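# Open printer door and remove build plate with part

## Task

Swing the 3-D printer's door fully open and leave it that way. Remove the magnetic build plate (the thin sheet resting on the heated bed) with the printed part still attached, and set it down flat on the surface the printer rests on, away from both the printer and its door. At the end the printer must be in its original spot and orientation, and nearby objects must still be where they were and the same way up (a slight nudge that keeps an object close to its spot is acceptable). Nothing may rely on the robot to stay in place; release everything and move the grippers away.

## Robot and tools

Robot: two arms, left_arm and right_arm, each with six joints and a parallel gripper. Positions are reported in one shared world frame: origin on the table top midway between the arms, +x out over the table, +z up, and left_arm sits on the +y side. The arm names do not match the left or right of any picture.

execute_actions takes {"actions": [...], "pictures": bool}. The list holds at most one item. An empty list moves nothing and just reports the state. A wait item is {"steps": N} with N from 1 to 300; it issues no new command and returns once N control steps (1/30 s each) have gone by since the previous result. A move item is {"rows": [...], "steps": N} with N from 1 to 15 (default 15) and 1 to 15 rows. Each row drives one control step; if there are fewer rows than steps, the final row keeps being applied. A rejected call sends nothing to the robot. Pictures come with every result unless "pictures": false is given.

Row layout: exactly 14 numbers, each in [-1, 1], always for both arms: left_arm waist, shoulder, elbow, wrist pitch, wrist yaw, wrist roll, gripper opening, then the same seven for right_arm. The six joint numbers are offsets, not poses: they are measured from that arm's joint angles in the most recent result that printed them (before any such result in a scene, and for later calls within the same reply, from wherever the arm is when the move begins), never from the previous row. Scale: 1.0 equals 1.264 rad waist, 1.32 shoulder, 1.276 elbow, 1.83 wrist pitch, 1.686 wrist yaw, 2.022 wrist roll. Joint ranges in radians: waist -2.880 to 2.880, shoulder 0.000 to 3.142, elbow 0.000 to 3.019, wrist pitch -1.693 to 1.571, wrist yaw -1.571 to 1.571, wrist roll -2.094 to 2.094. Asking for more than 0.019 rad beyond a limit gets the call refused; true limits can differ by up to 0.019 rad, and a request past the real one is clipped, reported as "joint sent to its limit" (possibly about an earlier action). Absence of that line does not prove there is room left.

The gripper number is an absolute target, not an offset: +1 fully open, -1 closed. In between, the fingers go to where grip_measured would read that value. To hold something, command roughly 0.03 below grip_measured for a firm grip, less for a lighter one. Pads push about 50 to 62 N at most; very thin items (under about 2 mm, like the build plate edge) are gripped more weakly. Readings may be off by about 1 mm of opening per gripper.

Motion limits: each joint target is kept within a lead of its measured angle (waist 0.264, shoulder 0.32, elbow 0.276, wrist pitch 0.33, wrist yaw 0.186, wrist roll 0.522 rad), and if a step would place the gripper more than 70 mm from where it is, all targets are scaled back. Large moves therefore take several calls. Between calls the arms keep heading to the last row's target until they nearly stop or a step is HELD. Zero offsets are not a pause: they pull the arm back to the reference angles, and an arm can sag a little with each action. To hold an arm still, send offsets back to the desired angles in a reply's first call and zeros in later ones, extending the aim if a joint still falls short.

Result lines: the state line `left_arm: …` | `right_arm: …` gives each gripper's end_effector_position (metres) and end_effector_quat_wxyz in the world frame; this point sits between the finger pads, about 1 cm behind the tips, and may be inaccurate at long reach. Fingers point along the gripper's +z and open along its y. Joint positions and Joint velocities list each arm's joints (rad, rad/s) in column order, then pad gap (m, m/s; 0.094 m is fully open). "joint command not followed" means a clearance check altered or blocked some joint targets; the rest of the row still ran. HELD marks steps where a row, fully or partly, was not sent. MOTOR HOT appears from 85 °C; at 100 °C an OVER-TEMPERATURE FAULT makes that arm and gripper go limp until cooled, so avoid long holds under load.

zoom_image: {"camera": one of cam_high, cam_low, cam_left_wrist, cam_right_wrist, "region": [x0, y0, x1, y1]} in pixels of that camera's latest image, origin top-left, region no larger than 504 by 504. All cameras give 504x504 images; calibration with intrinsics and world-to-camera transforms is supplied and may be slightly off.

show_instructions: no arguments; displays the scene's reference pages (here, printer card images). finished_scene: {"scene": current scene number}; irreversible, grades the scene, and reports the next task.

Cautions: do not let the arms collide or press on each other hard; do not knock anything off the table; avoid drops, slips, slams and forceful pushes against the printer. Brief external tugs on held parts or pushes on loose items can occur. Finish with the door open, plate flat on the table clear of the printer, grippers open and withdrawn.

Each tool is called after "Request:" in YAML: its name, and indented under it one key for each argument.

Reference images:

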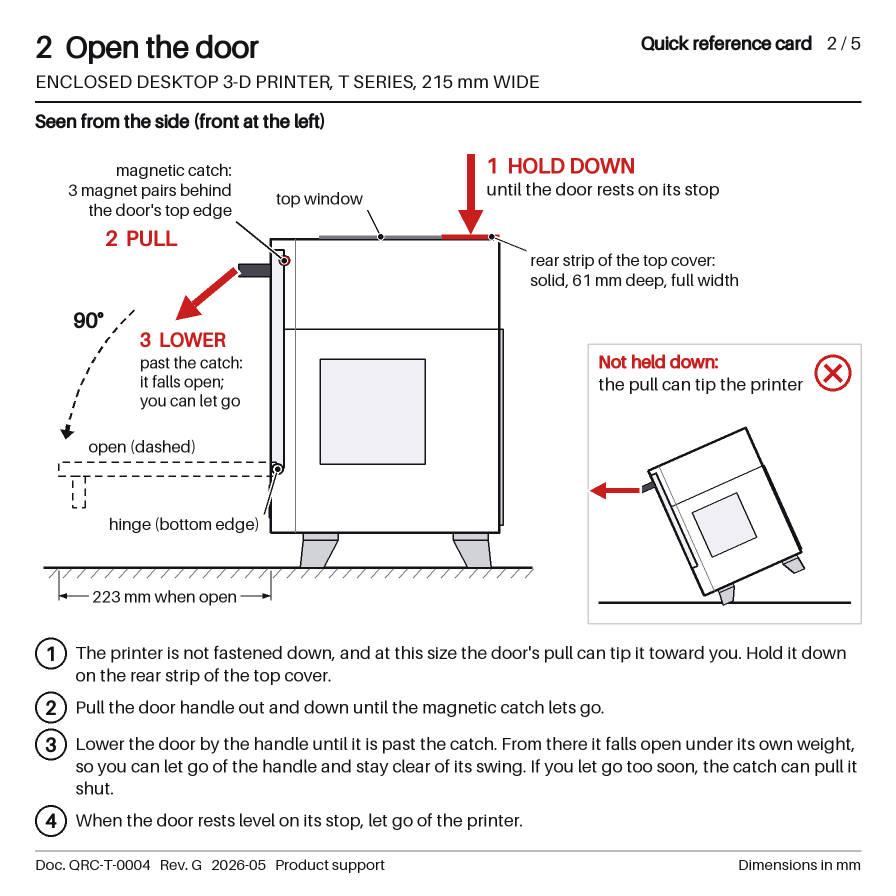

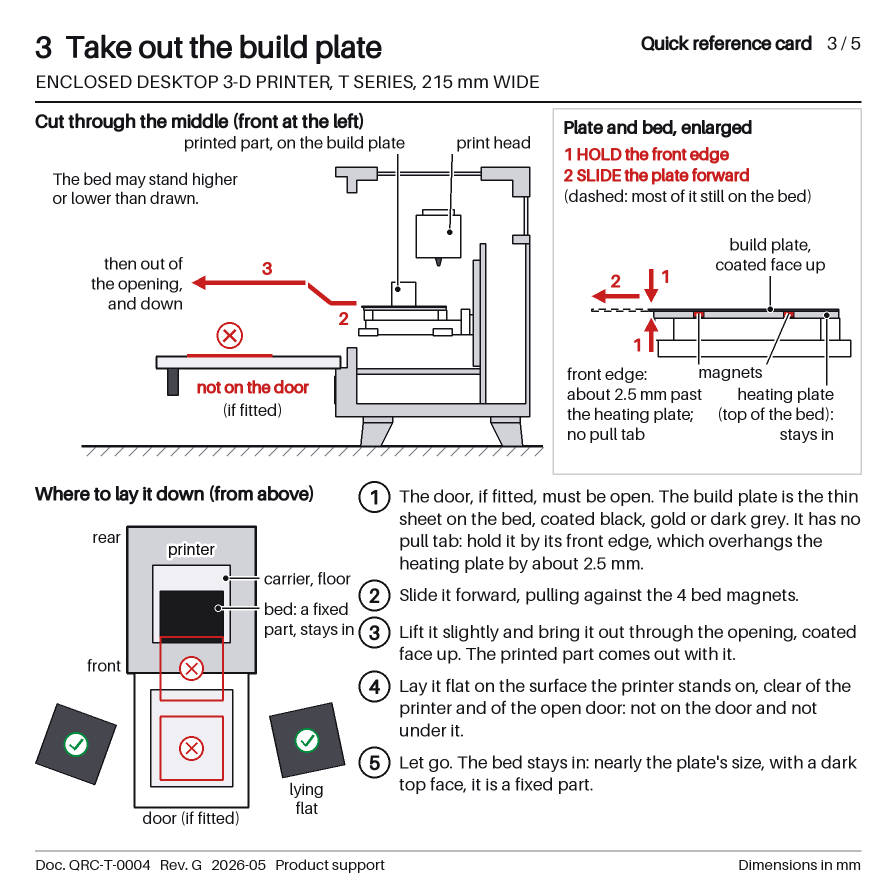

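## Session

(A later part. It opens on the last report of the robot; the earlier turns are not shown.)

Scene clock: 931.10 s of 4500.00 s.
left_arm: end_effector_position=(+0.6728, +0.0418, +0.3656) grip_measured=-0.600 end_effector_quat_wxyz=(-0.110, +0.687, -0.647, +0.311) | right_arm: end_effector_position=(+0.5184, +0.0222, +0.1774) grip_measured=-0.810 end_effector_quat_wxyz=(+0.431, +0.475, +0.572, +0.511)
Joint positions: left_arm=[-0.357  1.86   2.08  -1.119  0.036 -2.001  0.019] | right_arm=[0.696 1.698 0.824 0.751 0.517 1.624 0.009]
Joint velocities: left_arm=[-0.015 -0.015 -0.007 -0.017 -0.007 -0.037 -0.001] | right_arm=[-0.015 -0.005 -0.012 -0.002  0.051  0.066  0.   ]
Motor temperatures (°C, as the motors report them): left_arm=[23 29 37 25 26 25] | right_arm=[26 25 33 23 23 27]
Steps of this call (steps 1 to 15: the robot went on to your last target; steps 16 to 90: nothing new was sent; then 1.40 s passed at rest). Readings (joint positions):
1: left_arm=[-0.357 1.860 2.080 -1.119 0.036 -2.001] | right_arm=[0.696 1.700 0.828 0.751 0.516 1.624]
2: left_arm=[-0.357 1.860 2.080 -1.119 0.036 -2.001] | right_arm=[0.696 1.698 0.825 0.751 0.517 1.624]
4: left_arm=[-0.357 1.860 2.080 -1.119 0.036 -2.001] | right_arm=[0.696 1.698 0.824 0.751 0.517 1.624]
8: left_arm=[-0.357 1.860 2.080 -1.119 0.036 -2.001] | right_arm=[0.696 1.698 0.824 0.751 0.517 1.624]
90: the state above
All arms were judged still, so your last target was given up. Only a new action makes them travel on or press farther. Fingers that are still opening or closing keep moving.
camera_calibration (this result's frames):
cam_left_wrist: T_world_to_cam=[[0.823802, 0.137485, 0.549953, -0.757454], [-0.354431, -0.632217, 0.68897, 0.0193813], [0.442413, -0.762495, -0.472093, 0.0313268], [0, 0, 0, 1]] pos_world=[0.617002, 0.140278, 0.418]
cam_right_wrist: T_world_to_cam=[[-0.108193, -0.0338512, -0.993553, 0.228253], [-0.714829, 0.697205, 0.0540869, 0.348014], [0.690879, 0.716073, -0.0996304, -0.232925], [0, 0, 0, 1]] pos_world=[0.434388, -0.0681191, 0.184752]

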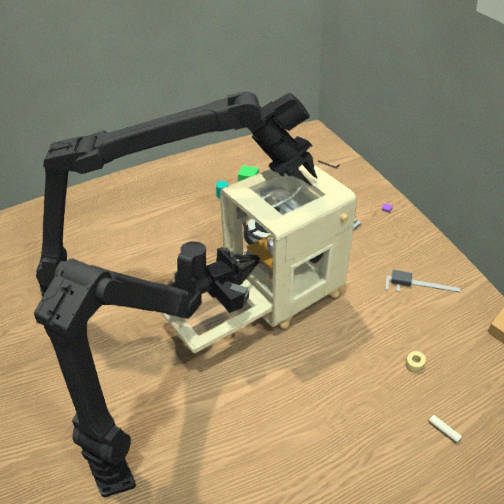

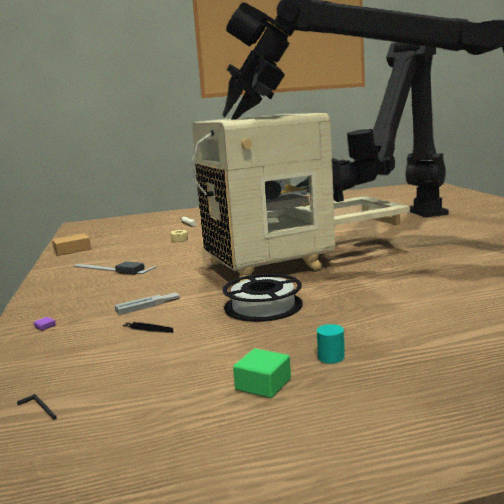

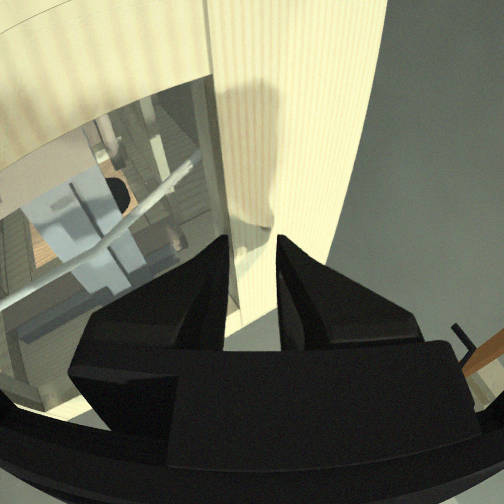

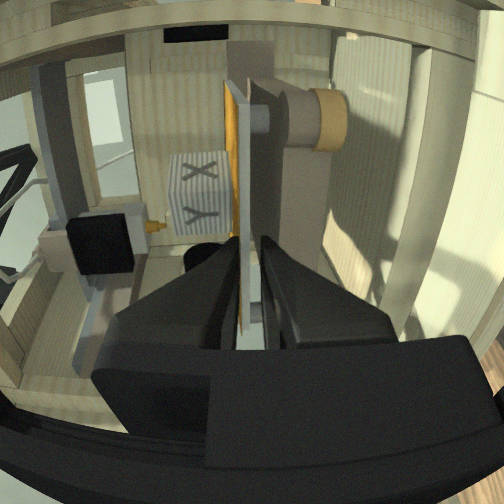

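Request:
execute_actions:
  actions:
    - {"rows":[[0,0.01,0.02,0,0,0,-0.6,0,-0.006,0.02,0.01,0,0,-0.82],[0,0.01,0.02,0,0,0,-0.6,0,-0.01,0.02,0.01,0,0,-0.835],[0,0.01,0.02,0,0,0,-0.6,0,-0.012,0.02,0.01,0,0,-0.85],[0,0.01,0.02,0,0,0,-0.6,0,-0.014,0.02,0.01,0,0,-0.865],[0,0.01,0.02,0,0,0,-0.6,0,-0.015,0.02,0.01,0,0,-0.88],[0,0.01,0.02,0,0,0,-0.6,0,-0.016,0.02,0.01,0,0,-0.895],[0,0.01,0.02,0,0,0,-0.6,0,-0.017,0.02,0.01,0,0,-0.91],[0,0.01,0.02,0,0,0,-0.6,0,-0.018,0.02,0.01,0,0,-0.925],[0,0.01,0.02,0,0,0,-0.6,0,-0.019,0.02,0.01,0,0,-0.94],[0,0.01,0.02,0,0,0,-0.6,0,-0.02,0.02,0.01,0,0,-0.955],[0,0.01,0.02,0,0,0,-0.6,0,-0.02,0.02,0.01,0,0,-0.97],[0,0.01,0.02,0,0,0,-0.6,0,-0.02,0.02,0.01,0,0,-1]],"steps":15}

Request:
execute_actions:
  actions:
    - {"steps":15}

Request:
zoom_image:
  camera: "cam_right_wrist"
  region: [190, 150, 310, 290]

Scene clock: 949.83 s of 4500.00 s.
left_arm: end_effector_position=(+0.6723, +0.0419, +0.3665) grip_measured=-0.600 end_effector_quat_wxyz=(-0.110, +0.687, -0.647, +0.312) | right_arm: end_effector_position=(+0.5185, +0.0222, +0.1840) grip_measured=-0.982 end_effector_quat_wxyz=(+0.432, +0.475, +0.567, +0.516)
Joint positions: left_arm=[-0.357  1.858  2.08  -1.12   0.036 -2.001  0.019] | right_arm=[0.696 1.688 0.826 0.753 0.517 1.624 0.001]
Joint velocities: left_arm=[-0.015 -0.005 -0.017 -0.022  0.022  0.007 -0.   ] | right_arm=[-0.015  0.005 -0.022 -0.022  0.066  0.007 -0.   ]
Motor temperatures (°C, as the motors report them): left_arm=[23 29 38 26 26 25] | right_arm=[26 25 31 22 23 27]
Steps of this call (steps 1 to 90: nothing new was sent; then 15.23 s passed at rest; steps 91 to 105: all 15 steps of this action). Readings (joint positions):
91: left_arm=[-0.357 1.858 2.080 -1.120 0.036 -2.001] | right_arm=[0.696 1.696 0.826 0.753 0.517 1.624]
92: left_arm=[-0.357 1.858 2.080 -1.120 0.036 -2.001] | right_arm=[0.696 1.695 0.826 0.753 0.517 1.624]
94: left_arm=[-0.357 1.858 2.080 -1.120 0.036 -2.001] | right_arm=[0.696 1.694 0.826 0.753 0.517 1.624]
98: left_arm=[-0.357 1.858 2.080 -1.120 0.036 -2.001] | right_arm=[0.696 1.691 0.826 0.753 0.517 1.624]
105: the state above
camera_calibration (this result's frames):
cam_left_wrist: T_world_to_cam=[[0.823499, 0.13759, 0.550381, -0.757539], [-0.355002, -0.631757, 0.689099, 0.0189403], [0.44252, -0.762858, -0.471406, 0.0317766], [0, 0, 0, 1]] pos_world=[0.616495, 0.140436, 0.418863]
cam_right_wrist: T_world_to_cam=[[-0.09801, -0.0253353, -0.994863, 0.229633], [-0.715376, 0.696747, 0.0527326, 0.348207], [0.691832, 0.716869, -0.0864124, -0.235301], [0, 0, 0, 1]] pos_world=[0.434394, -0.0681144, 0.189758]

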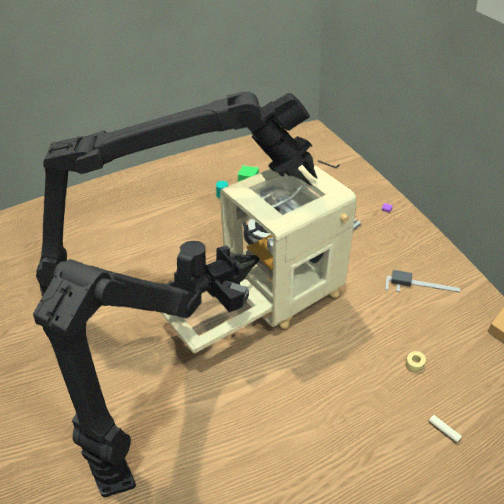

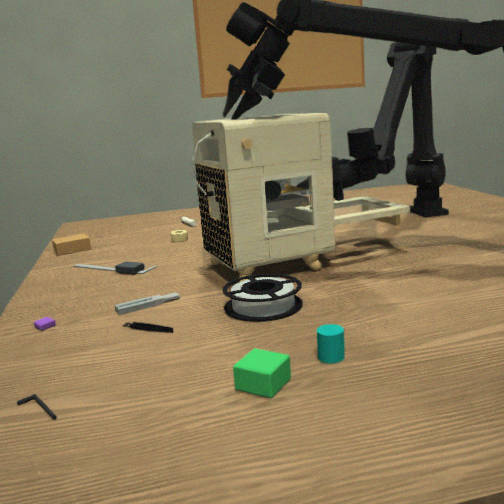

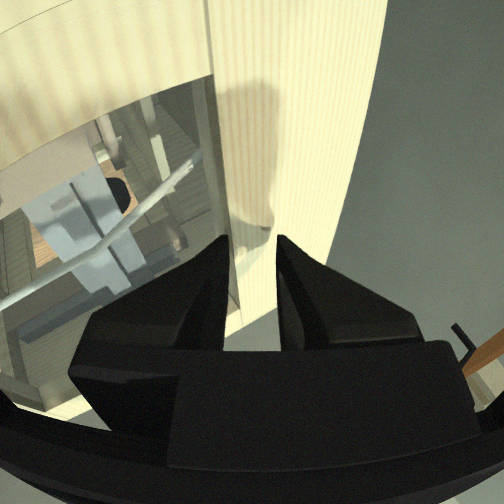

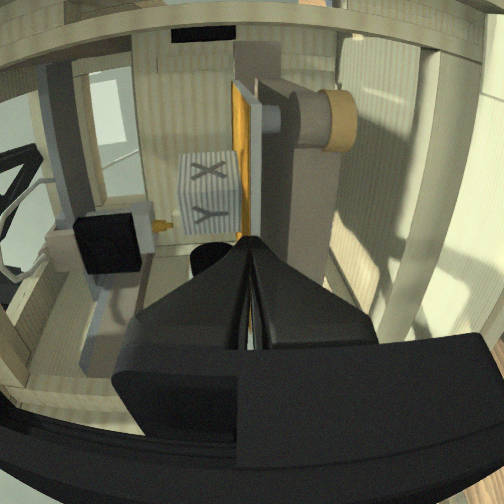

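Scene clock: 950.33 s of 4500.00 s.
left_arm: end_effector_position=(+0.6723, +0.0419, +0.3665) grip_measured=-0.600 end_effector_quat_wxyz=(-0.110, +0.687, -0.647, +0.312) | right_arm: end_effector_position=(+0.5185, +0.0222, +0.1840) grip_measured=-0.982 end_effector_quat_wxyz=(+0.432, +0.475, +0.567, +0.516)
Joint positions: left_arm=[-0.357  1.858  2.08  -1.12   0.036 -2.001  0.019] | right_arm=[0.696 1.688 0.826 0.753 0.517 1.624 0.001]
Joint velocities: left_arm=[-0.005  0.005 -0.002 -0.002 -0.081 -0.007 -0.   ] | right_arm=[ 0.005 -0.005 -0.012  0.012 -0.081 -0.022 -0.   ]
Motor temperatures (°C, as the motors report them): left_arm=[23 29 38 26 26 25] | right_arm=[26 25 31 22 23 27]
Steps of this call (steps 1 to 15: the robot went on to your last target). Readings (joint positions):
1: left_arm=[-0.357 1.858 2.080 -1.120 0.036 -2.001] | right_arm=[0.696 1.688 0.826 0.753 0.517 1.624]
2: left_arm=[-0.357 1.858 2.080 -1.120 0.036 -2.001] | right_arm=[0.696 1.688 0.826 0.753 0.517 1.624]
4: left_arm=[-0.357 1.858 2.080 -1.120 0.036 -2.001] | right_arm=[0.696 1.688 0.826 0.753 0.517 1.624]
8: left_arm=[-0.357 1.858 2.080 -1.120 0.036 -2.001] | right_arm=[0.696 1.688 0.826 0.753 0.517 1.624]
15: the state above
All arms were judged still, so your last target was given up. Only a new action makes them travel on or press farther. Fingers that are still opening or closing keep moving.
camera_calibration (this result's frames):
cam_left_wrist: T_world_to_cam=[[0.823499, 0.13759, 0.550381, -0.757539], [-0.355002, -0.631757, 0.689099, 0.0189403], [0.44252, -0.762858, -0.471406, 0.0317766], [0, 0, 0, 1]] pos_world=[0.616495, 0.140436, 0.418863]
cam_right_wrist: T_world_to_cam=[[-0.09801, -0.0253353, -0.994863, 0.229633], [-0.715376, 0.696747, 0.0527326, 0.348207], [0.691832, 0.716869, -0.0864124, -0.235301], [0, 0, 0, 1]] pos_world=[0.434394, -0.0681144, 0.189758]

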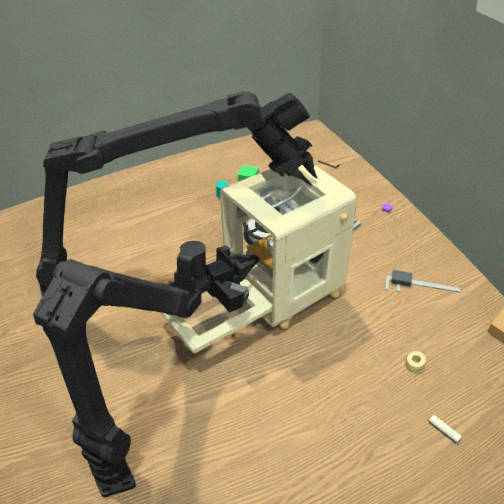

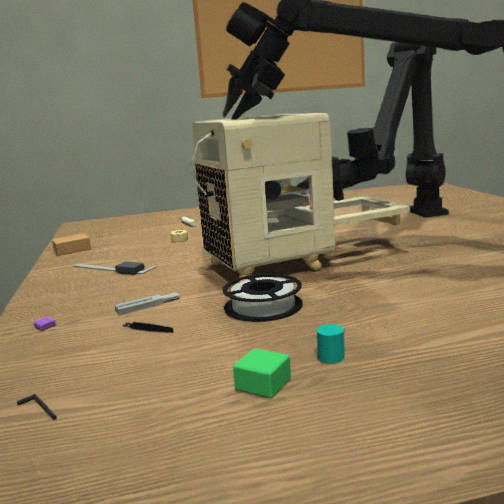

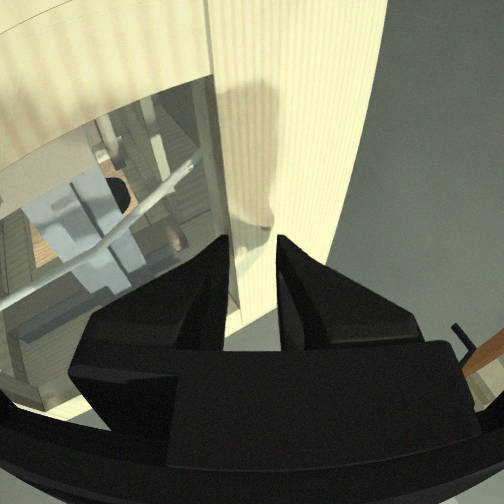

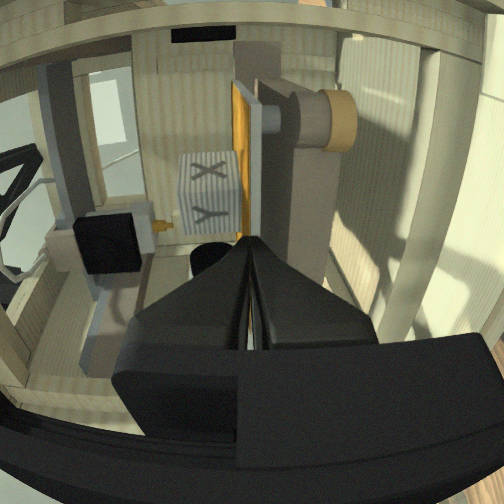

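Region (190, 150, 310, 290) of cam_right_wrist's 504x504 image, scaled by 3.600, with more detail than that image has; it fills the left 432 columns of this view, and the rest is white.

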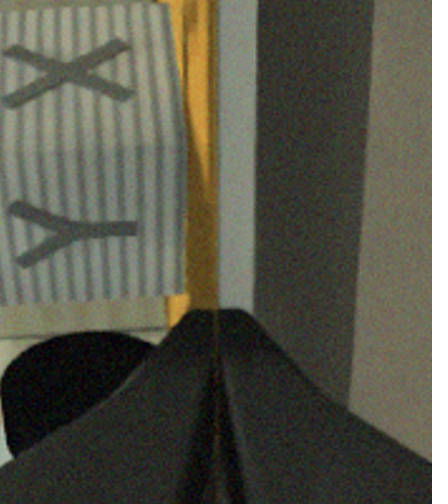

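Request:
execute_actions:
  actions:
    - {"rows":[[0,0.02,0.025,0,0,0,-0.6,0.003,-0.006,-0.003,0.005,0.001,0,-1],[0,0.02,0.025,0,0,0,-0.6,0.005,-0.009,-0.005,0.005,0.002,0,-1],[0,0.02,0.025,0,0,0,-0.6,0.006,-0.011,-0.007,0.005,0.002,0,-1],[0,0.02,0.025,0,0,0,-0.6,0.007,-0.012,-0.009,0.005,0.003,0,-1],[0,0.02,0.025,0,0,0,-0.6,0.008,-0.013,-0.011,0.005,0.004,0,-1],[0,0.02,0.025,0,0,0,-0.6,0.009,-0.014,-0.013,0.005,0.004,0,-1],[0,0.02,0.025,0,0,0,-0.6,0.010,-0.015,-0.015,0.005,0.005,0,-1],[0,0.02,0.025,0,0,0,-0.6,0.011,-0.016,-0.017,0.005,0.006,0,-1],[0,0.02,0.025,0,0,0,-0.6,0.012,-0.018,-0.019,0.005,0.006,0,-1],[0,0.02,0.025,0,0,0,-0.6,0.013,-0.019,-0.021,0.005,0.007,0,-1],[0,0.02,0.025,0,0,0,-0.6,0.014,-0.021,-0.023,0.005,0.007,0,-1],[0,0.02,0.025,0,0,0,-0.6,0.015,-0.022,-0.025,0.005,0.008,0,-1]],"steps":15}

Request:
zoom_image:
  camera: "cam_right_wrist"
  region: [190, 150, 310, 290]

Scene clock: 962.93 s of 4500.00 s.
left_arm: end_effector_position=(+0.6723, +0.0419, +0.3665) grip_measured=-0.600 end_effector_quat_wxyz=(-0.110, +0.687, -0.647, +0.312) | right_arm: end_effector_position=(+0.5094, +0.0207, +0.1798) grip_measured=-0.983 end_effector_quat_wxyz=(+0.432, +0.475, +0.571, +0.511)
Joint positions: left_arm=[-0.357  1.858  2.08  -1.12   0.036 -2.001  0.019] | right_arm=[0.707 1.677 0.803 0.753 0.527 1.624 0.001]
Joint velocities: left_arm=[-0.005 -0.005 -0.002 -0.017 -0.037  0.022 -0.   ] | right_arm=[ 0.034 -0.015 -0.042 -0.007 -0.022 -0.081  0.001]
Motor temperatures (°C, as the motors report them): left_arm=[23 29 38 26 26 25] | right_arm=[26 25 31 23 23 27]
Steps of this call (steps 1 to 90: nothing new was sent; then 9.10 s passed at rest; steps 91 to 105: all 15 steps of this action). Readings (joint positions):
91: left_arm=[-0.357 1.858 2.080 -1.120 0.036 -2.001] | right_arm=[0.696 1.688 0.826 0.753 0.517 1.624]
92: left_arm=[-0.357 1.858 2.080 -1.120 0.036 -2.001] | right_arm=[0.696 1.688 0.826 0.753 0.517 1.624]
94: left_arm=[-0.357 1.858 2.080 -1.120 0.036 -2.001] | right_arm=[0.696 1.688 0.826 0.753 0.517 1.624]
98: left_arm=[-0.357 1.858 2.080 -1.120 0.036 -2.001] | right_arm=[0.697 1.688 0.824 0.753 0.520 1.624]
105: the state above
camera_calibration (this result's frames):
cam_left_wrist: T_world_to_cam=[[0.823499, 0.13759, 0.550381, -0.757539], [-0.355002, -0.631757, 0.689099, 0.0189403], [0.44252, -0.762858, -0.471406, 0.0317766], [0, 0, 0, 1]] pos_world=[0.616495, 0.140436, 0.418863]
cam_right_wrist: T_world_to_cam=[[-0.10623, -0.0338296, -0.993766, 0.22871], [-0.714987, 0.697149, 0.0526976, 0.342841], [0.69102, 0.716128, -0.0982461, -0.225682], [0, 0, 0, 1]] pos_world=[0.425373, -0.0696562, 0.187045]

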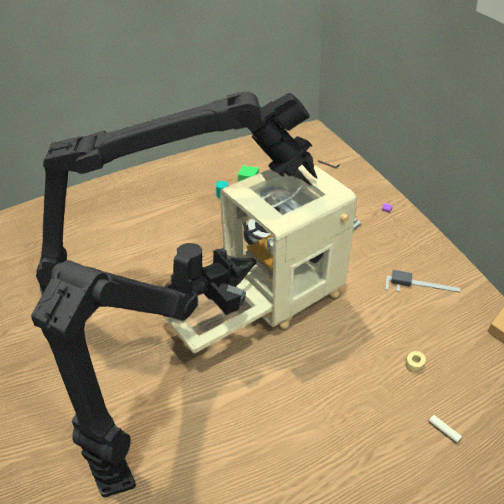

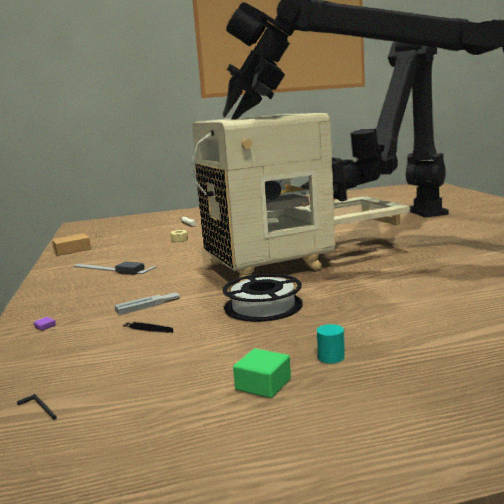

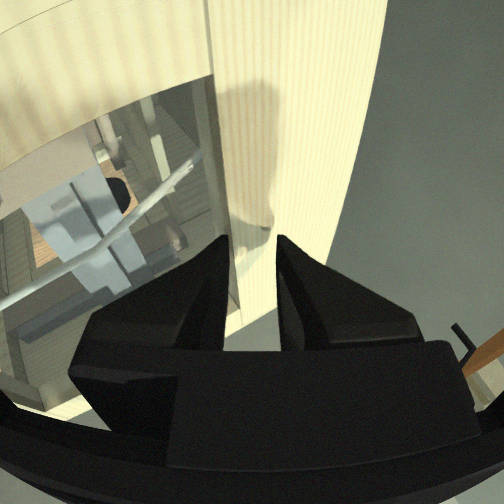

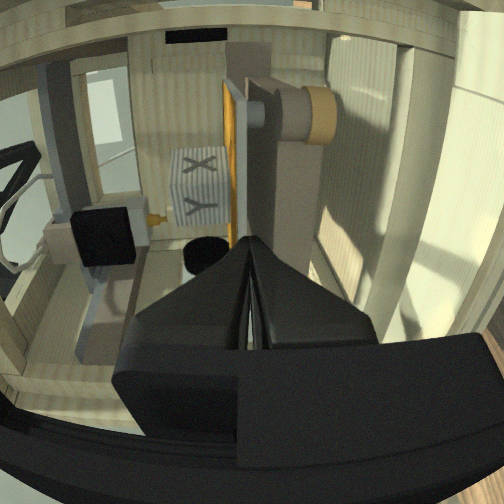

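Region (190, 150, 310, 290) of cam_right_wrist's 504x504 image, scaled by 3.600, with more detail than that image has; it fills the left 432 columns of this view, and the rest is white.

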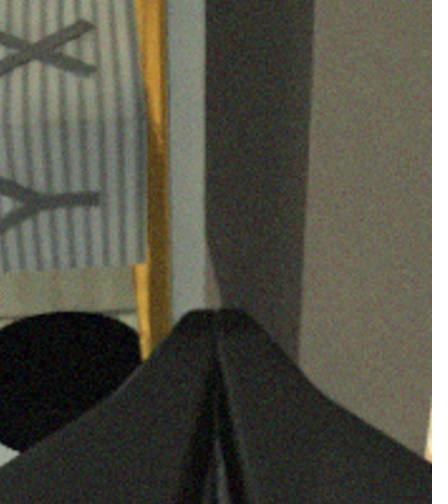

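Request:
execute_actions:
  actions:
    - {"rows":[[0,0.02,0.025,0,0,0,-0.6,-0.002,0,0.04,0,-0.001,0,-0.93],[0,0.02,0.025,0,0,0,-0.6,-0.003,0,0.047,0,-0.001,0,-0.9],[0,0.02,0.025,0,0,0,-0.6,-0.004,0.001,0.05,0,-0.002,0,-0.9],[0,0.02,0.025,0,0,0,-0.6,-0.005,0.002,0.053,0,-0.002,0,-0.9],[0,0.02,0.025,0,0,0,-0.6,-0.006,0.004,0.056,0,-0.003,0,-0.9],[0,0.02,0.025,0,0,0,-0.6,-0.007,0.006,0.059,0,-0.003,0,-0.9],[0,0.02,0.025,0,0,0,-0.6,-0.008,0.008,0.062,0,-0.003,0,-0.9],[0,0.02,0.025,0,0,0,-0.6,-0.008,0.01,0.065,0,-0.003,0,-0.9],[0,0.02,0.025,0,0,0,-0.6,-0.008,0.011,0.067,0,-0.003,0,-0.9]],"steps":15}

Request:
zoom_image:
  camera: "cam_right_wrist"
  region: [220, 200, 280, 270]

Scene clock: 987.40 s of 4500.00 s.
left_arm: end_effector_position=(+0.6723, +0.0419, +0.3665) grip_measured=-0.600 end_effector_quat_wxyz=(-0.110, +0.687, -0.647, +0.312) | right_arm: end_effector_position=(+0.5175, +0.0269, +0.1910) grip_measured=-0.902 end_effector_quat_wxyz=(+0.433, +0.473, +0.563, +0.521)
Joint positions: left_arm=[-0.357  1.858  2.08  -1.12   0.036 -2.001  0.019] | right_arm=[0.705 1.683 0.834 0.753 0.525 1.624 0.005]
Joint velocities: left_arm=[ 0.005 -0.024 -0.007 -0.002  0.081 -0.007  0.   ] | right_arm=[-0.005  0.005 -0.012 -0.017  0.007  0.051  0.   ]
Motor temperatures (°C, as the motors report them): left_arm=[23 29 38 25 26 25] | right_arm=[26 25 31 23 23 27]
Steps of this call (steps 1 to 15: the robot went on to your last target; steps 16 to 90: nothing new was sent; then 20.97 s passed at rest; steps 91 to 105: all 15 steps of this action). Readings (joint positions):
91: left_arm=[-0.357 1.858 2.080 -1.120 0.036 -2.001] | right_arm=[0.708 1.677 0.802 0.753 0.527 1.624]
92: left_arm=[-0.357 1.858 2.080 -1.120 0.036 -2.001] | right_arm=[0.708 1.677 0.802 0.753 0.527 1.624]
94: left_arm=[-0.357 1.858 2.080 -1.120 0.036 -2.001] | right_arm=[0.708 1.677 0.804 0.753 0.527 1.624]
98: left_arm=[-0.357 1.858 2.080 -1.120 0.036 -2.001] | right_arm=[0.708 1.678 0.817 0.753 0.526 1.624]
105: the state above
camera_calibration (this result's frames):
cam_left_wrist: T_world_to_cam=[[0.823499, 0.13759, 0.550381, -0.757539], [-0.355002, -0.631757, 0.689099, 0.0189403], [0.44252, -0.762858, -0.471406, 0.0317766], [0, 0, 0, 1]] pos_world=[0.616495, 0.140436, 0.418863]
cam_right_wrist: T_world_to_cam=[[-0.0873089, -0.017462, -0.996028, 0.231065], [-0.716491, 0.695758, 0.0506077, 0.344979], [0.692111, 0.718064, -0.0732572, -0.24005], [0, 0, 0, 1]] pos_world=[0.43349, -0.0636162, 0.195103]

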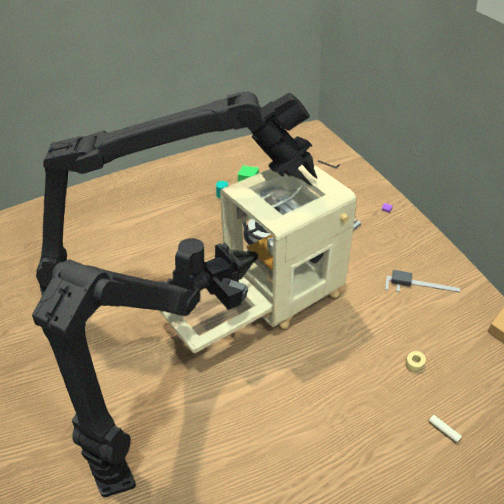

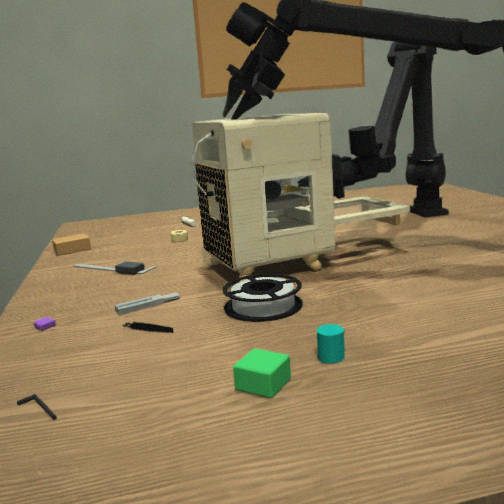

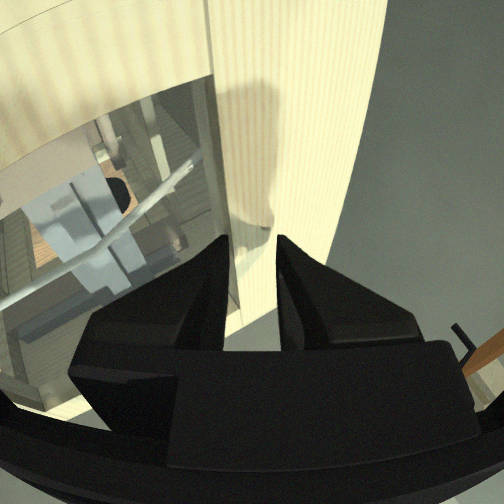

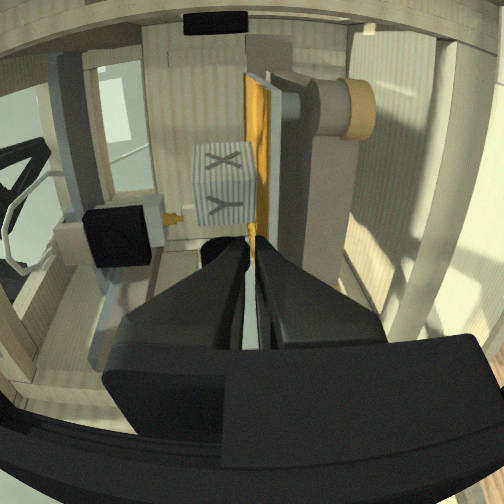

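Region (220, 200, 280, 270) of cam_right_wrist's 504x504 image, scaled by 7.200, with more detail than that image has; it fills the left 432 columns of this view, and the rest is white.

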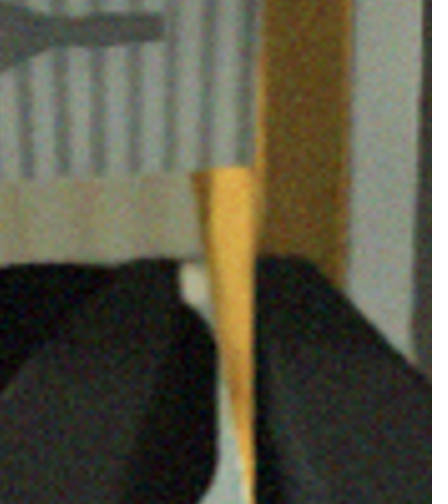

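Request:
execute_actions:
  actions:
    - {"rows":[[0,0.02,0.025,0,0,0,-0.6,0,0,-0.004,0,0,0,-0.9],[0,0.02,0.025,0,0,0,-0.6,0,0,-0.007,0,0,0,-0.9],[0,0.02,0.025,0,0,0,-0.6,0,0,-0.01,0,0,0,-0.9],[0,0.02,0.025,0,0,0,-0.6,0,0,-0.011,0,0,0,-0.9],[0,0.02,0.025,0,0,0,-0.6,0,0,-0.011,0,0,0,-0.9],[0,0.02,0.025,0,0,0,-0.6,0,0.003,-0.011,0,0,0,-0.9],[0,0.02,0.025,0,0,0,-0.6,0,0.006,-0.011,0,0,0,-0.9],[0,0.02,0.025,0,0,0,-0.6,0,0.008,-0.011,0,0,0,-0.9],[0,0.02,0.025,0,0,0,-0.6,0,0.0095,-0.011,0,0,0,-0.9]],"steps":15}
  pictures: false

Scene clock: 997.80 s of 4500.00 s.
left_arm: end_effector_position=(+0.6723, +0.0419, +0.3665) grip_measured=-0.600 end_effector_quat_wxyz=(-0.110, +0.687, -0.647, +0.312) | right_arm: end_effector_position=(+0.5176, +0.0269, +0.1897) grip_measured=-0.902 end_effector_quat_wxyz=(+0.433, +0.474, +0.564, +0.520)
Joint positions: left_arm=[-0.357  1.858  2.08  -1.12   0.036 -2.001  0.019] | right_arm=[0.705 1.685 0.834 0.753 0.525 1.624 0.005]
Joint velocities: left_arm=[-0.005  0.005  0.002 -0.012  0.066 -0.051 -0.001] | right_arm=[ 0.005 -0.015 -0.002  0.002  0.022 -0.022 -0.001]
Motor temperatures (°C, as the motors report them): left_arm=[23 29 38 25 26 25] | right_arm=[26 25 32 23 23 27]
Steps of this call (steps 1 to 15: the robot went on to your last target; steps 16 to 90: nothing new was sent; then 6.90 s passed at rest; steps 91 to 105: all 15 steps of this action). Readings (joint positions):
91: left_arm=[-0.357 1.858 2.080 -1.120 0.036 -2.001] | right_arm=[0.705 1.684 0.834 0.753 0.525 1.624]
92: left_arm=[-0.357 1.858 2.080 -1.120 0.036 -2.001] | right_arm=[0.705 1.684 0.834 0.753 0.525 1.624]
94: left_arm=[-0.357 1.858 2.080 -1.120 0.036 -2.001] | right_arm=[0.705 1.684 0.834 0.753 0.525 1.624]
98: left_arm=[-0.357 1.858 2.080 -1.120 0.036 -2.001] | right_arm=[0.705 1.684 0.834 0.753 0.525 1.624]
105: the state above

Request:
execute_actions:
  actions:
    - {"rows":[[0,0.02,0.025,0,0,0,-0.6,0,0,-0.01,0,0,0,-0.9],[0,0.02,0.025,0,0,0,-0.6,0,0,-0.013,0,0,0,-0.9],[0,0.02,0.025,0,0,0,-0.6,0,0,-0.015,0,0,0,-0.9],[0,0.02,0.025,0,0,0,-0.6,0,0,-0.017,0,0,0,-0.9],[0,0.02,0.025,0,0,0,-0.6,0,0,-0.019,0,0,0,-0.9],[0,0.02,0.025,0,0,0,-0.6,0,0,-0.021,0,0,0,-0.9]],"steps":14}

Request:
zoom_image:
  camera: "cam_right_wrist"
  region: [220, 200, 280, 270]

Scene clock: 1006.27 s of 4500.00 s.
left_arm: end_effector_position=(+0.6723, +0.0419, +0.3665) grip_measured=-0.600 end_effector_quat_wxyz=(-0.110, +0.687, -0.647, +0.312) | right_arm: end_effector_position=(+0.5134, +0.0233, +0.1812) grip_measured=-0.902 end_effector_quat_wxyz=(+0.432, +0.475, +0.570, +0.513)
Joint positions: left_arm=[-0.357  1.858  2.08  -1.12   0.036 -2.001  0.019] | right_arm=[0.705 1.685 0.816 0.753 0.525 1.624 0.005]
Joint velocities: left_arm=[-0.005  0.015 -0.022 -0.007 -0.007 -0.051 -0.001] | right_arm=[ 0.005 -0.015 -0.056  0.007  0.022 -0.051  0.001]
Motor temperatures (°C, as the motors report them): left_arm=[23 29 38 25 26 25] | right_arm=[26 25 31 23 23 27]
Steps of this call (steps 1 to 15: the robot went on to your last target; steps 16 to 90: nothing new was sent; then 5.00 s passed at rest; steps 91 to 104: all 14 steps of this action). Readings (joint positions):
91: left_arm=[-0.357 1.858 2.080 -1.120 0.036 -2.001] | right_arm=[0.705 1.685 0.834 0.753 0.525 1.624]
92: left_arm=[-0.357 1.858 2.080 -1.120 0.036 -2.001] | right_arm=[0.705 1.685 0.834 0.753 0.525 1.624]
94: left_arm=[-0.357 1.858 2.080 -1.120 0.036 -2.001] | right_arm=[0.705 1.685 0.833 0.753 0.525 1.624]
98: left_arm=[-0.357 1.858 2.080 -1.120 0.036 -2.001] | right_arm=[0.705 1.685 0.832 0.753 0.525 1.624]
104: the state above
camera_calibration (this result's frames):
cam_left_wrist: T_world_to_cam=[[0.823499, 0.13759, 0.550381, -0.757539], [-0.355002, -0.631757, 0.689099, 0.0189403], [0.44252, -0.762858, -0.471406, 0.0317766], [0, 0, 0, 1]] pos_world=[0.616495, 0.140436, 0.418863]
cam_right_wrist: T_world_to_cam=[[-0.10263, -0.0305047, -0.994252, 0.228751], [-0.715697, 0.696434, 0.052509, 0.344187], [0.690829, 0.716972, -0.093307, -0.231005], [0, 0, 0, 1]] pos_world=[0.429395, -0.0671017, 0.187808]

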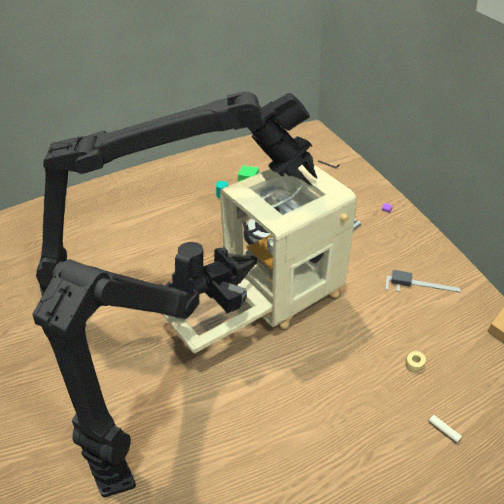

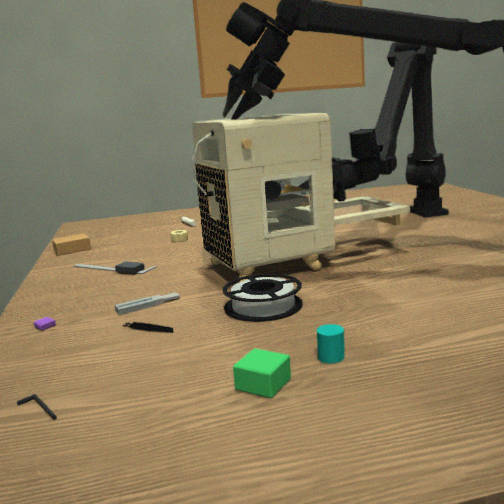

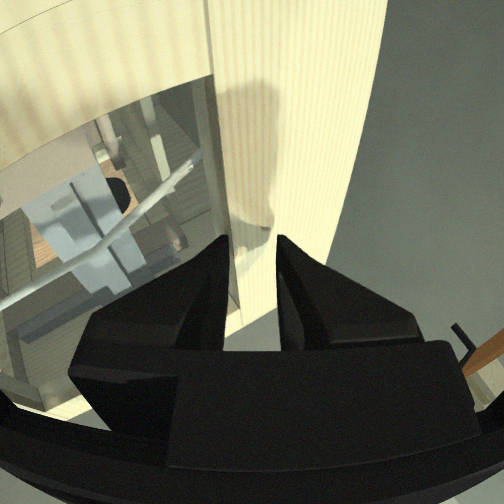

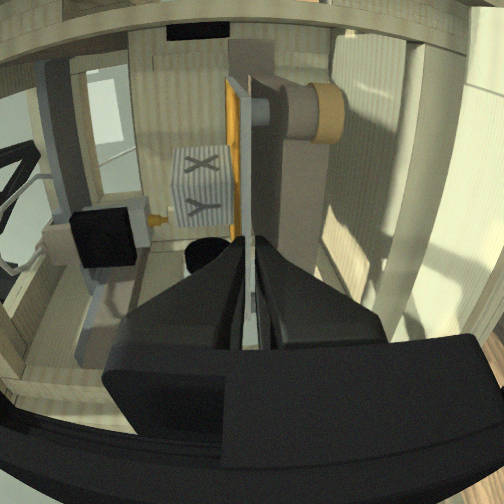

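Region (220, 200, 280, 270) of cam_right_wrist's 504x504 image, scaled by 7.200, with more detail than that image has; it fills the left 432 columns of this view, and the rest is white.

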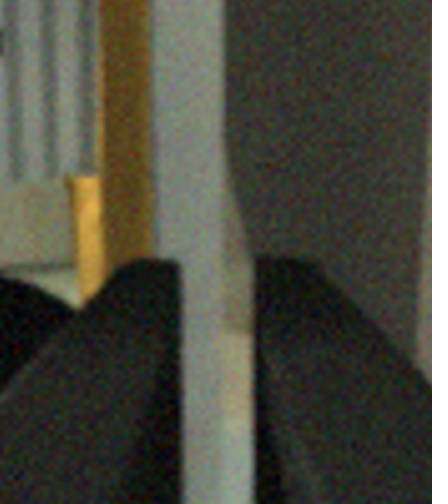

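Request:
execute_actions:
  actions:
    - {"rows":[[0,0.02,0.025,0,0,0,-0.6,0,0,0.04,0,0,0,-0.87],[0,0.02,0.025,0,0,0,-0.6,0,0.002,0.045,0,0,0,-0.87],[0,0.02,0.025,0,0,0,-0.6,0,0.004,0.047,0,0,0,-0.87],[0,0.02,0.025,0,0,0,-0.6,0,0.005,0.049,0,0,0,-0.87],[0,0.02,0.025,0,0,0,-0.6,0,0.006,0.05,0,0,0,-0.87],[0,0.02,0.025,0,0,0,-0.6,0,0.007,0.052,0,0,0,-0.87],[0,0.02,0.025,0,0,0,-0.6,0,0.0085,0.053,0,0,0,-0.87],[0,0.02,0.025,0,0,0,-0.6,0,0.01,0.055,0,0,0,-0.87],[0,0.02,0.025,0,0,0,-0.6,0,0.011,0.056,0,0,0,-0.87],[0,0.02,0.025,0,0,0,-0.6,0,0.012,0.058,0,0,0,-0.87],[0,0.02,0.025,0,0,0,-0.6,0,0.013,0.059,0,0,0,-0.87],[0,0.02,0.025,0,0,0,-0.6,0,0.014,0.061,0,0,0,-0.87],[0,0.02,0.025,0,0,0,-0.6,0,0.015,0.062,0,0,0,-0.87]],"steps":15}

Request:
zoom_image:
  camera: "cam_right_wrist"
  region: [220, 200, 280, 270]

Scene clock: 1019.07 s of 4500.00 s.
left_arm: end_effector_position=(+0.6723, +0.0419, +0.3665) grip_measured=-0.600 end_effector_quat_wxyz=(-0.110, +0.687, -0.647, +0.312) | right_arm: end_effector_position=(+0.5190, +0.0281, +0.1848) grip_measured=-0.871 end_effector_quat_wxyz=(+0.432, +0.474, +0.567, +0.517)
Joint positions: left_arm=[-0.357  1.858  2.08  -1.12   0.036 -2.001  0.019] | right_arm=[0.705 1.697 0.838 0.753 0.525 1.624 0.006]
Joint velocities: left_arm=[-0.015 -0.015 -0.017  0.002 -0.007 -0.037  0.   ] | right_arm=[-0.015  0.005 -0.002 -0.012  0.037 -0.081  0.001]
Motor temperatures (°C, as the motors report them): left_arm=[23 29 38 25 26 25] | right_arm=[26 25 31 23 23 27]
Steps of this call (steps 1 to 15: the robot went on to your last target; steps 16 to 90: nothing new was sent; then 9.30 s passed at rest; steps 91 to 105: all 15 steps of this action). Readings (joint positions):
91: left_arm=[-0.357 1.858 2.080 -1.120 0.036 -2.001] | right_arm=[0.705 1.685 0.814 0.753 0.525 1.624]
92: left_arm=[-0.357 1.858 2.080 -1.120 0.036 -2.001] | right_arm=[0.705 1.685 0.814 0.753 0.525 1.624]
94: left_arm=[-0.357 1.858 2.080 -1.120 0.036 -2.001] | right_arm=[0.705 1.685 0.814 0.753 0.525 1.624]
98: left_arm=[-0.357 1.858 2.080 -1.120 0.036 -2.001] | right_arm=[0.705 1.688 0.822 0.753 0.525 1.624]
105: the state above
camera_calibration (this result's frames):
cam_left_wrist: T_world_to_cam=[[0.823499, 0.13759, 0.550381, -0.757539], [-0.355002, -0.631757, 0.689099, 0.0189403], [0.44252, -0.762858, -0.471406, 0.0317766], [0, 0, 0, 1]] pos_world=[0.616495, 0.140436, 0.418863]
cam_right_wrist: T_world_to_cam=[[-0.0948282, -0.0238632, -0.995208, 0.228943], [-0.716105, 0.696087, 0.0515431, 0.345099], [0.691521, 0.717561, -0.0830972, -0.240325], [0, 0, 0, 1]] pos_world=[0.435027, -0.0623074, 0.190088]

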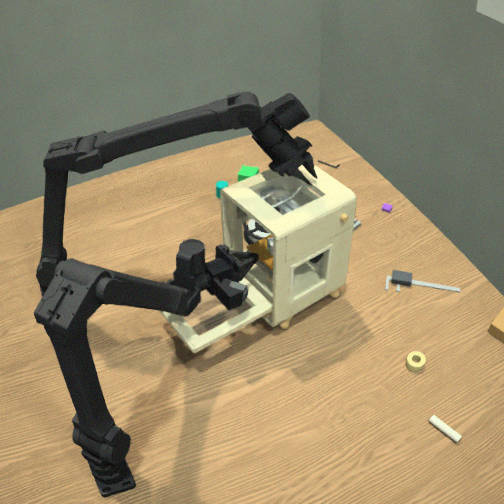

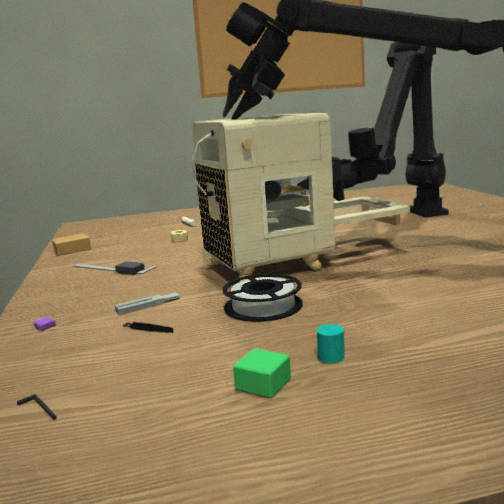

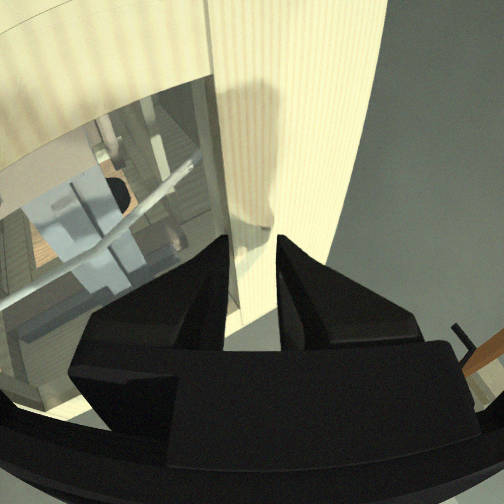

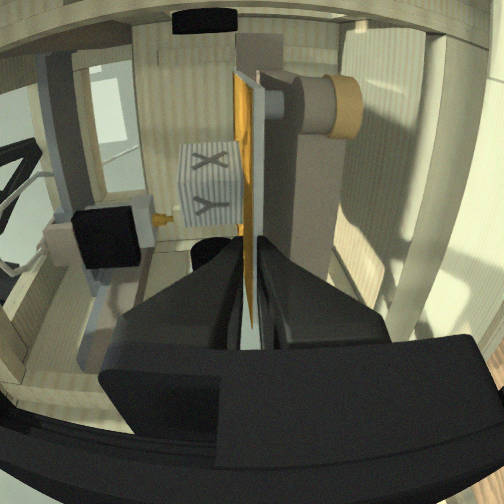

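Region (220, 200, 280, 270) of cam_right_wrist's 504x504 image, scaled by 7.200, with more detail than that image has; it fills the left 432 columns of this view, and the rest is white.

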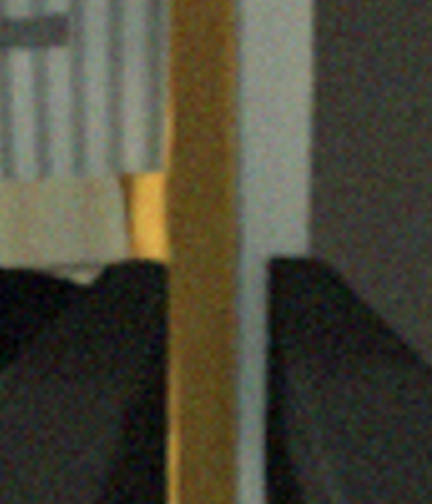

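Request:
execute_actions:
  actions:
    - {"rows":[[0,0.03,0.02,0,0,0,-0.6,0,0.004,0.04,0,0,0,-0.87],[0,0.03,0.02,0,0,0,-0.6,0,0.004,0.046,0,0,0,-0.87],[0,0.03,0.02,0,0,0,-0.6,0,0.004,0.05,0.004,0,0,-0.87],[0,0.03,0.02,0,0,0,-0.6,0,0.002,0.054,0.008,0,0,-0.87],[0,0.03,0.02,0,0,0,-0.6,0,0,0.058,0.012,0,0,-0.87],[0,0.03,0.02,0,0,0,-0.6,0,-0.004,0.061,0.015,0,0,-0.87],[0,0.03,0.02,0,0,0,-0.6,0,-0.008,0.064,0.018,0,0,-0.87],[0,0.03,0.02,0,0,0,-0.6,0,-0.012,0.067,0.02,0,0,-0.87],[0,0.03,0.02,0,0,0,-0.6,0,-0.016,0.07,0.02,0,0,-0.87],[0,0.03,0.02,0,0,0,-0.6,0,-0.02,0.072,0.02,0,0,-0.87],[0,0.03,0.02,0,0,0,-0.6,0,-0.024,0.074,0.02,0,0,-0.87]],"steps":15}

Request:
zoom_image:
  camera: "cam_right_wrist"
  region: [190, 150, 310, 290]

Scene clock: 1030.60 s of 4500.00 s.
left_arm: end_effector_position=(+0.6723, +0.0419, +0.3665) grip_measured=-0.600 end_effector_quat_wxyz=(-0.110, +0.687, -0.647, +0.312) | right_arm: end_effector_position=(+0.5199, +0.0287, +0.1864) grip_measured=-0.871 end_effector_quat_wxyz=(+0.433, +0.474, +0.565, +0.518)
Joint positions: left_arm=[-0.357  1.858  2.08  -1.12   0.036 -2.001  0.019] | right_arm=[0.705 1.697 0.841 0.753 0.526 1.624 0.006]
Joint velocities: left_arm=[ 0.005 -0.005 -0.017  0.017  0.007 -0.051 -0.   ] | right_arm=[-0.015 -0.005 -0.012 -0.012 -0.037  0.051 -0.   ]
Motor temperatures (°C, as the motors report them): left_arm=[23 29 38 25 26 25] | right_arm=[26 25 32 23 23 27]
Steps of this call (steps 1 to 15: the robot went on to your last target; steps 16 to 90: nothing new was sent; then 8.03 s passed at rest; steps 91 to 105: all 15 steps of this action). Readings (joint positions):
91: left_arm=[-0.357 1.858 2.080 -1.120 0.036 -2.001] | right_arm=[0.705 1.698 0.838 0.753 0.525 1.624]
92: left_arm=[-0.357 1.858 2.080 -1.120 0.036 -2.001] | right_arm=[0.705 1.698 0.838 0.753 0.525 1.624]
94: left_arm=[-0.357 1.858 2.080 -1.120 0.036 -2.001] | right_arm=[0.705 1.698 0.839 0.753 0.525 1.624]
98: left_arm=[-0.357 1.858 2.080 -1.120 0.036 -2.001] | right_arm=[0.705 1.698 0.840 0.753 0.525 1.624]
105: the state above
camera_calibration (this result's frames):
cam_left_wrist: T_world_to_cam=[[0.823499, 0.13759, 0.550381, -0.757539], [-0.355002, -0.631757, 0.689099, 0.0189403], [0.44252, -0.762858, -0.471406, 0.0317766], [0, 0, 0, 1]] pos_world=[0.616495, 0.140436, 0.418863]
cam_right_wrist: T_world_to_cam=[[-0.0921922, -0.021637, -0.995506, 0.229275], [-0.715714, 0.696519, 0.0511424, 0.345081], [0.692282, 0.717212, -0.0796995, -0.242196], [0, 0, 0, 1]] pos_world=[0.435785, -0.0616888, 0.191293]

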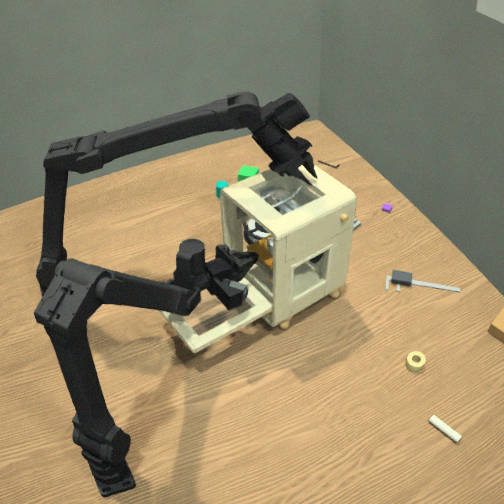

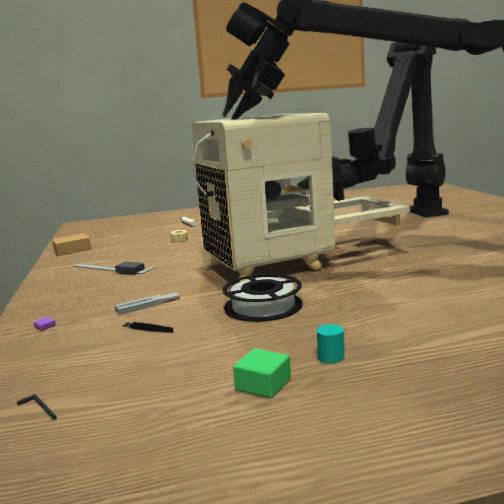

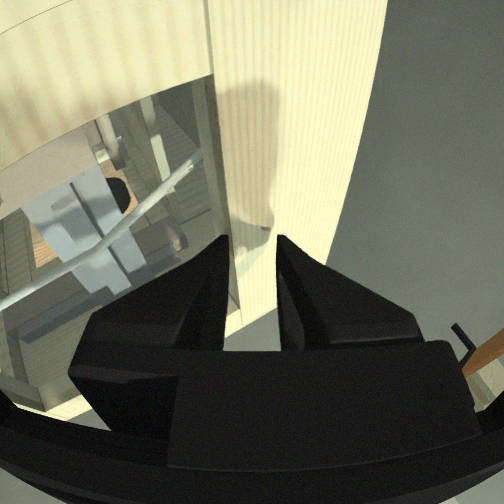

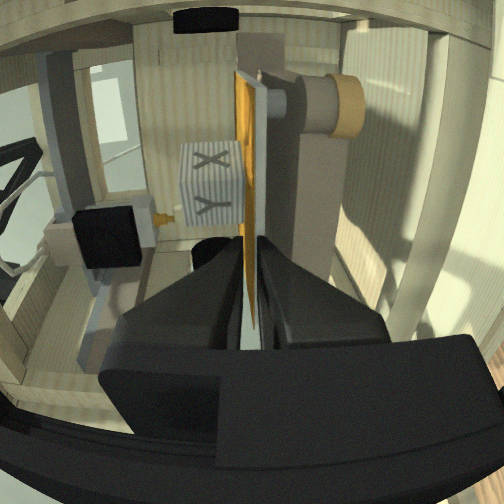

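Region (190, 150, 310, 290) of cam_right_wrist's 504x504 image, scaled by 3.600, with more detail than that image has; it fills the left 432 columns of this view, and the rest is white.

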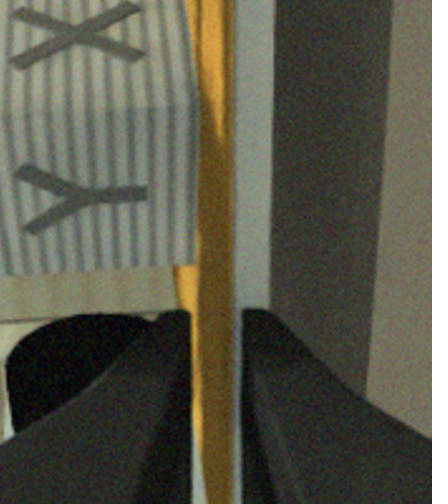

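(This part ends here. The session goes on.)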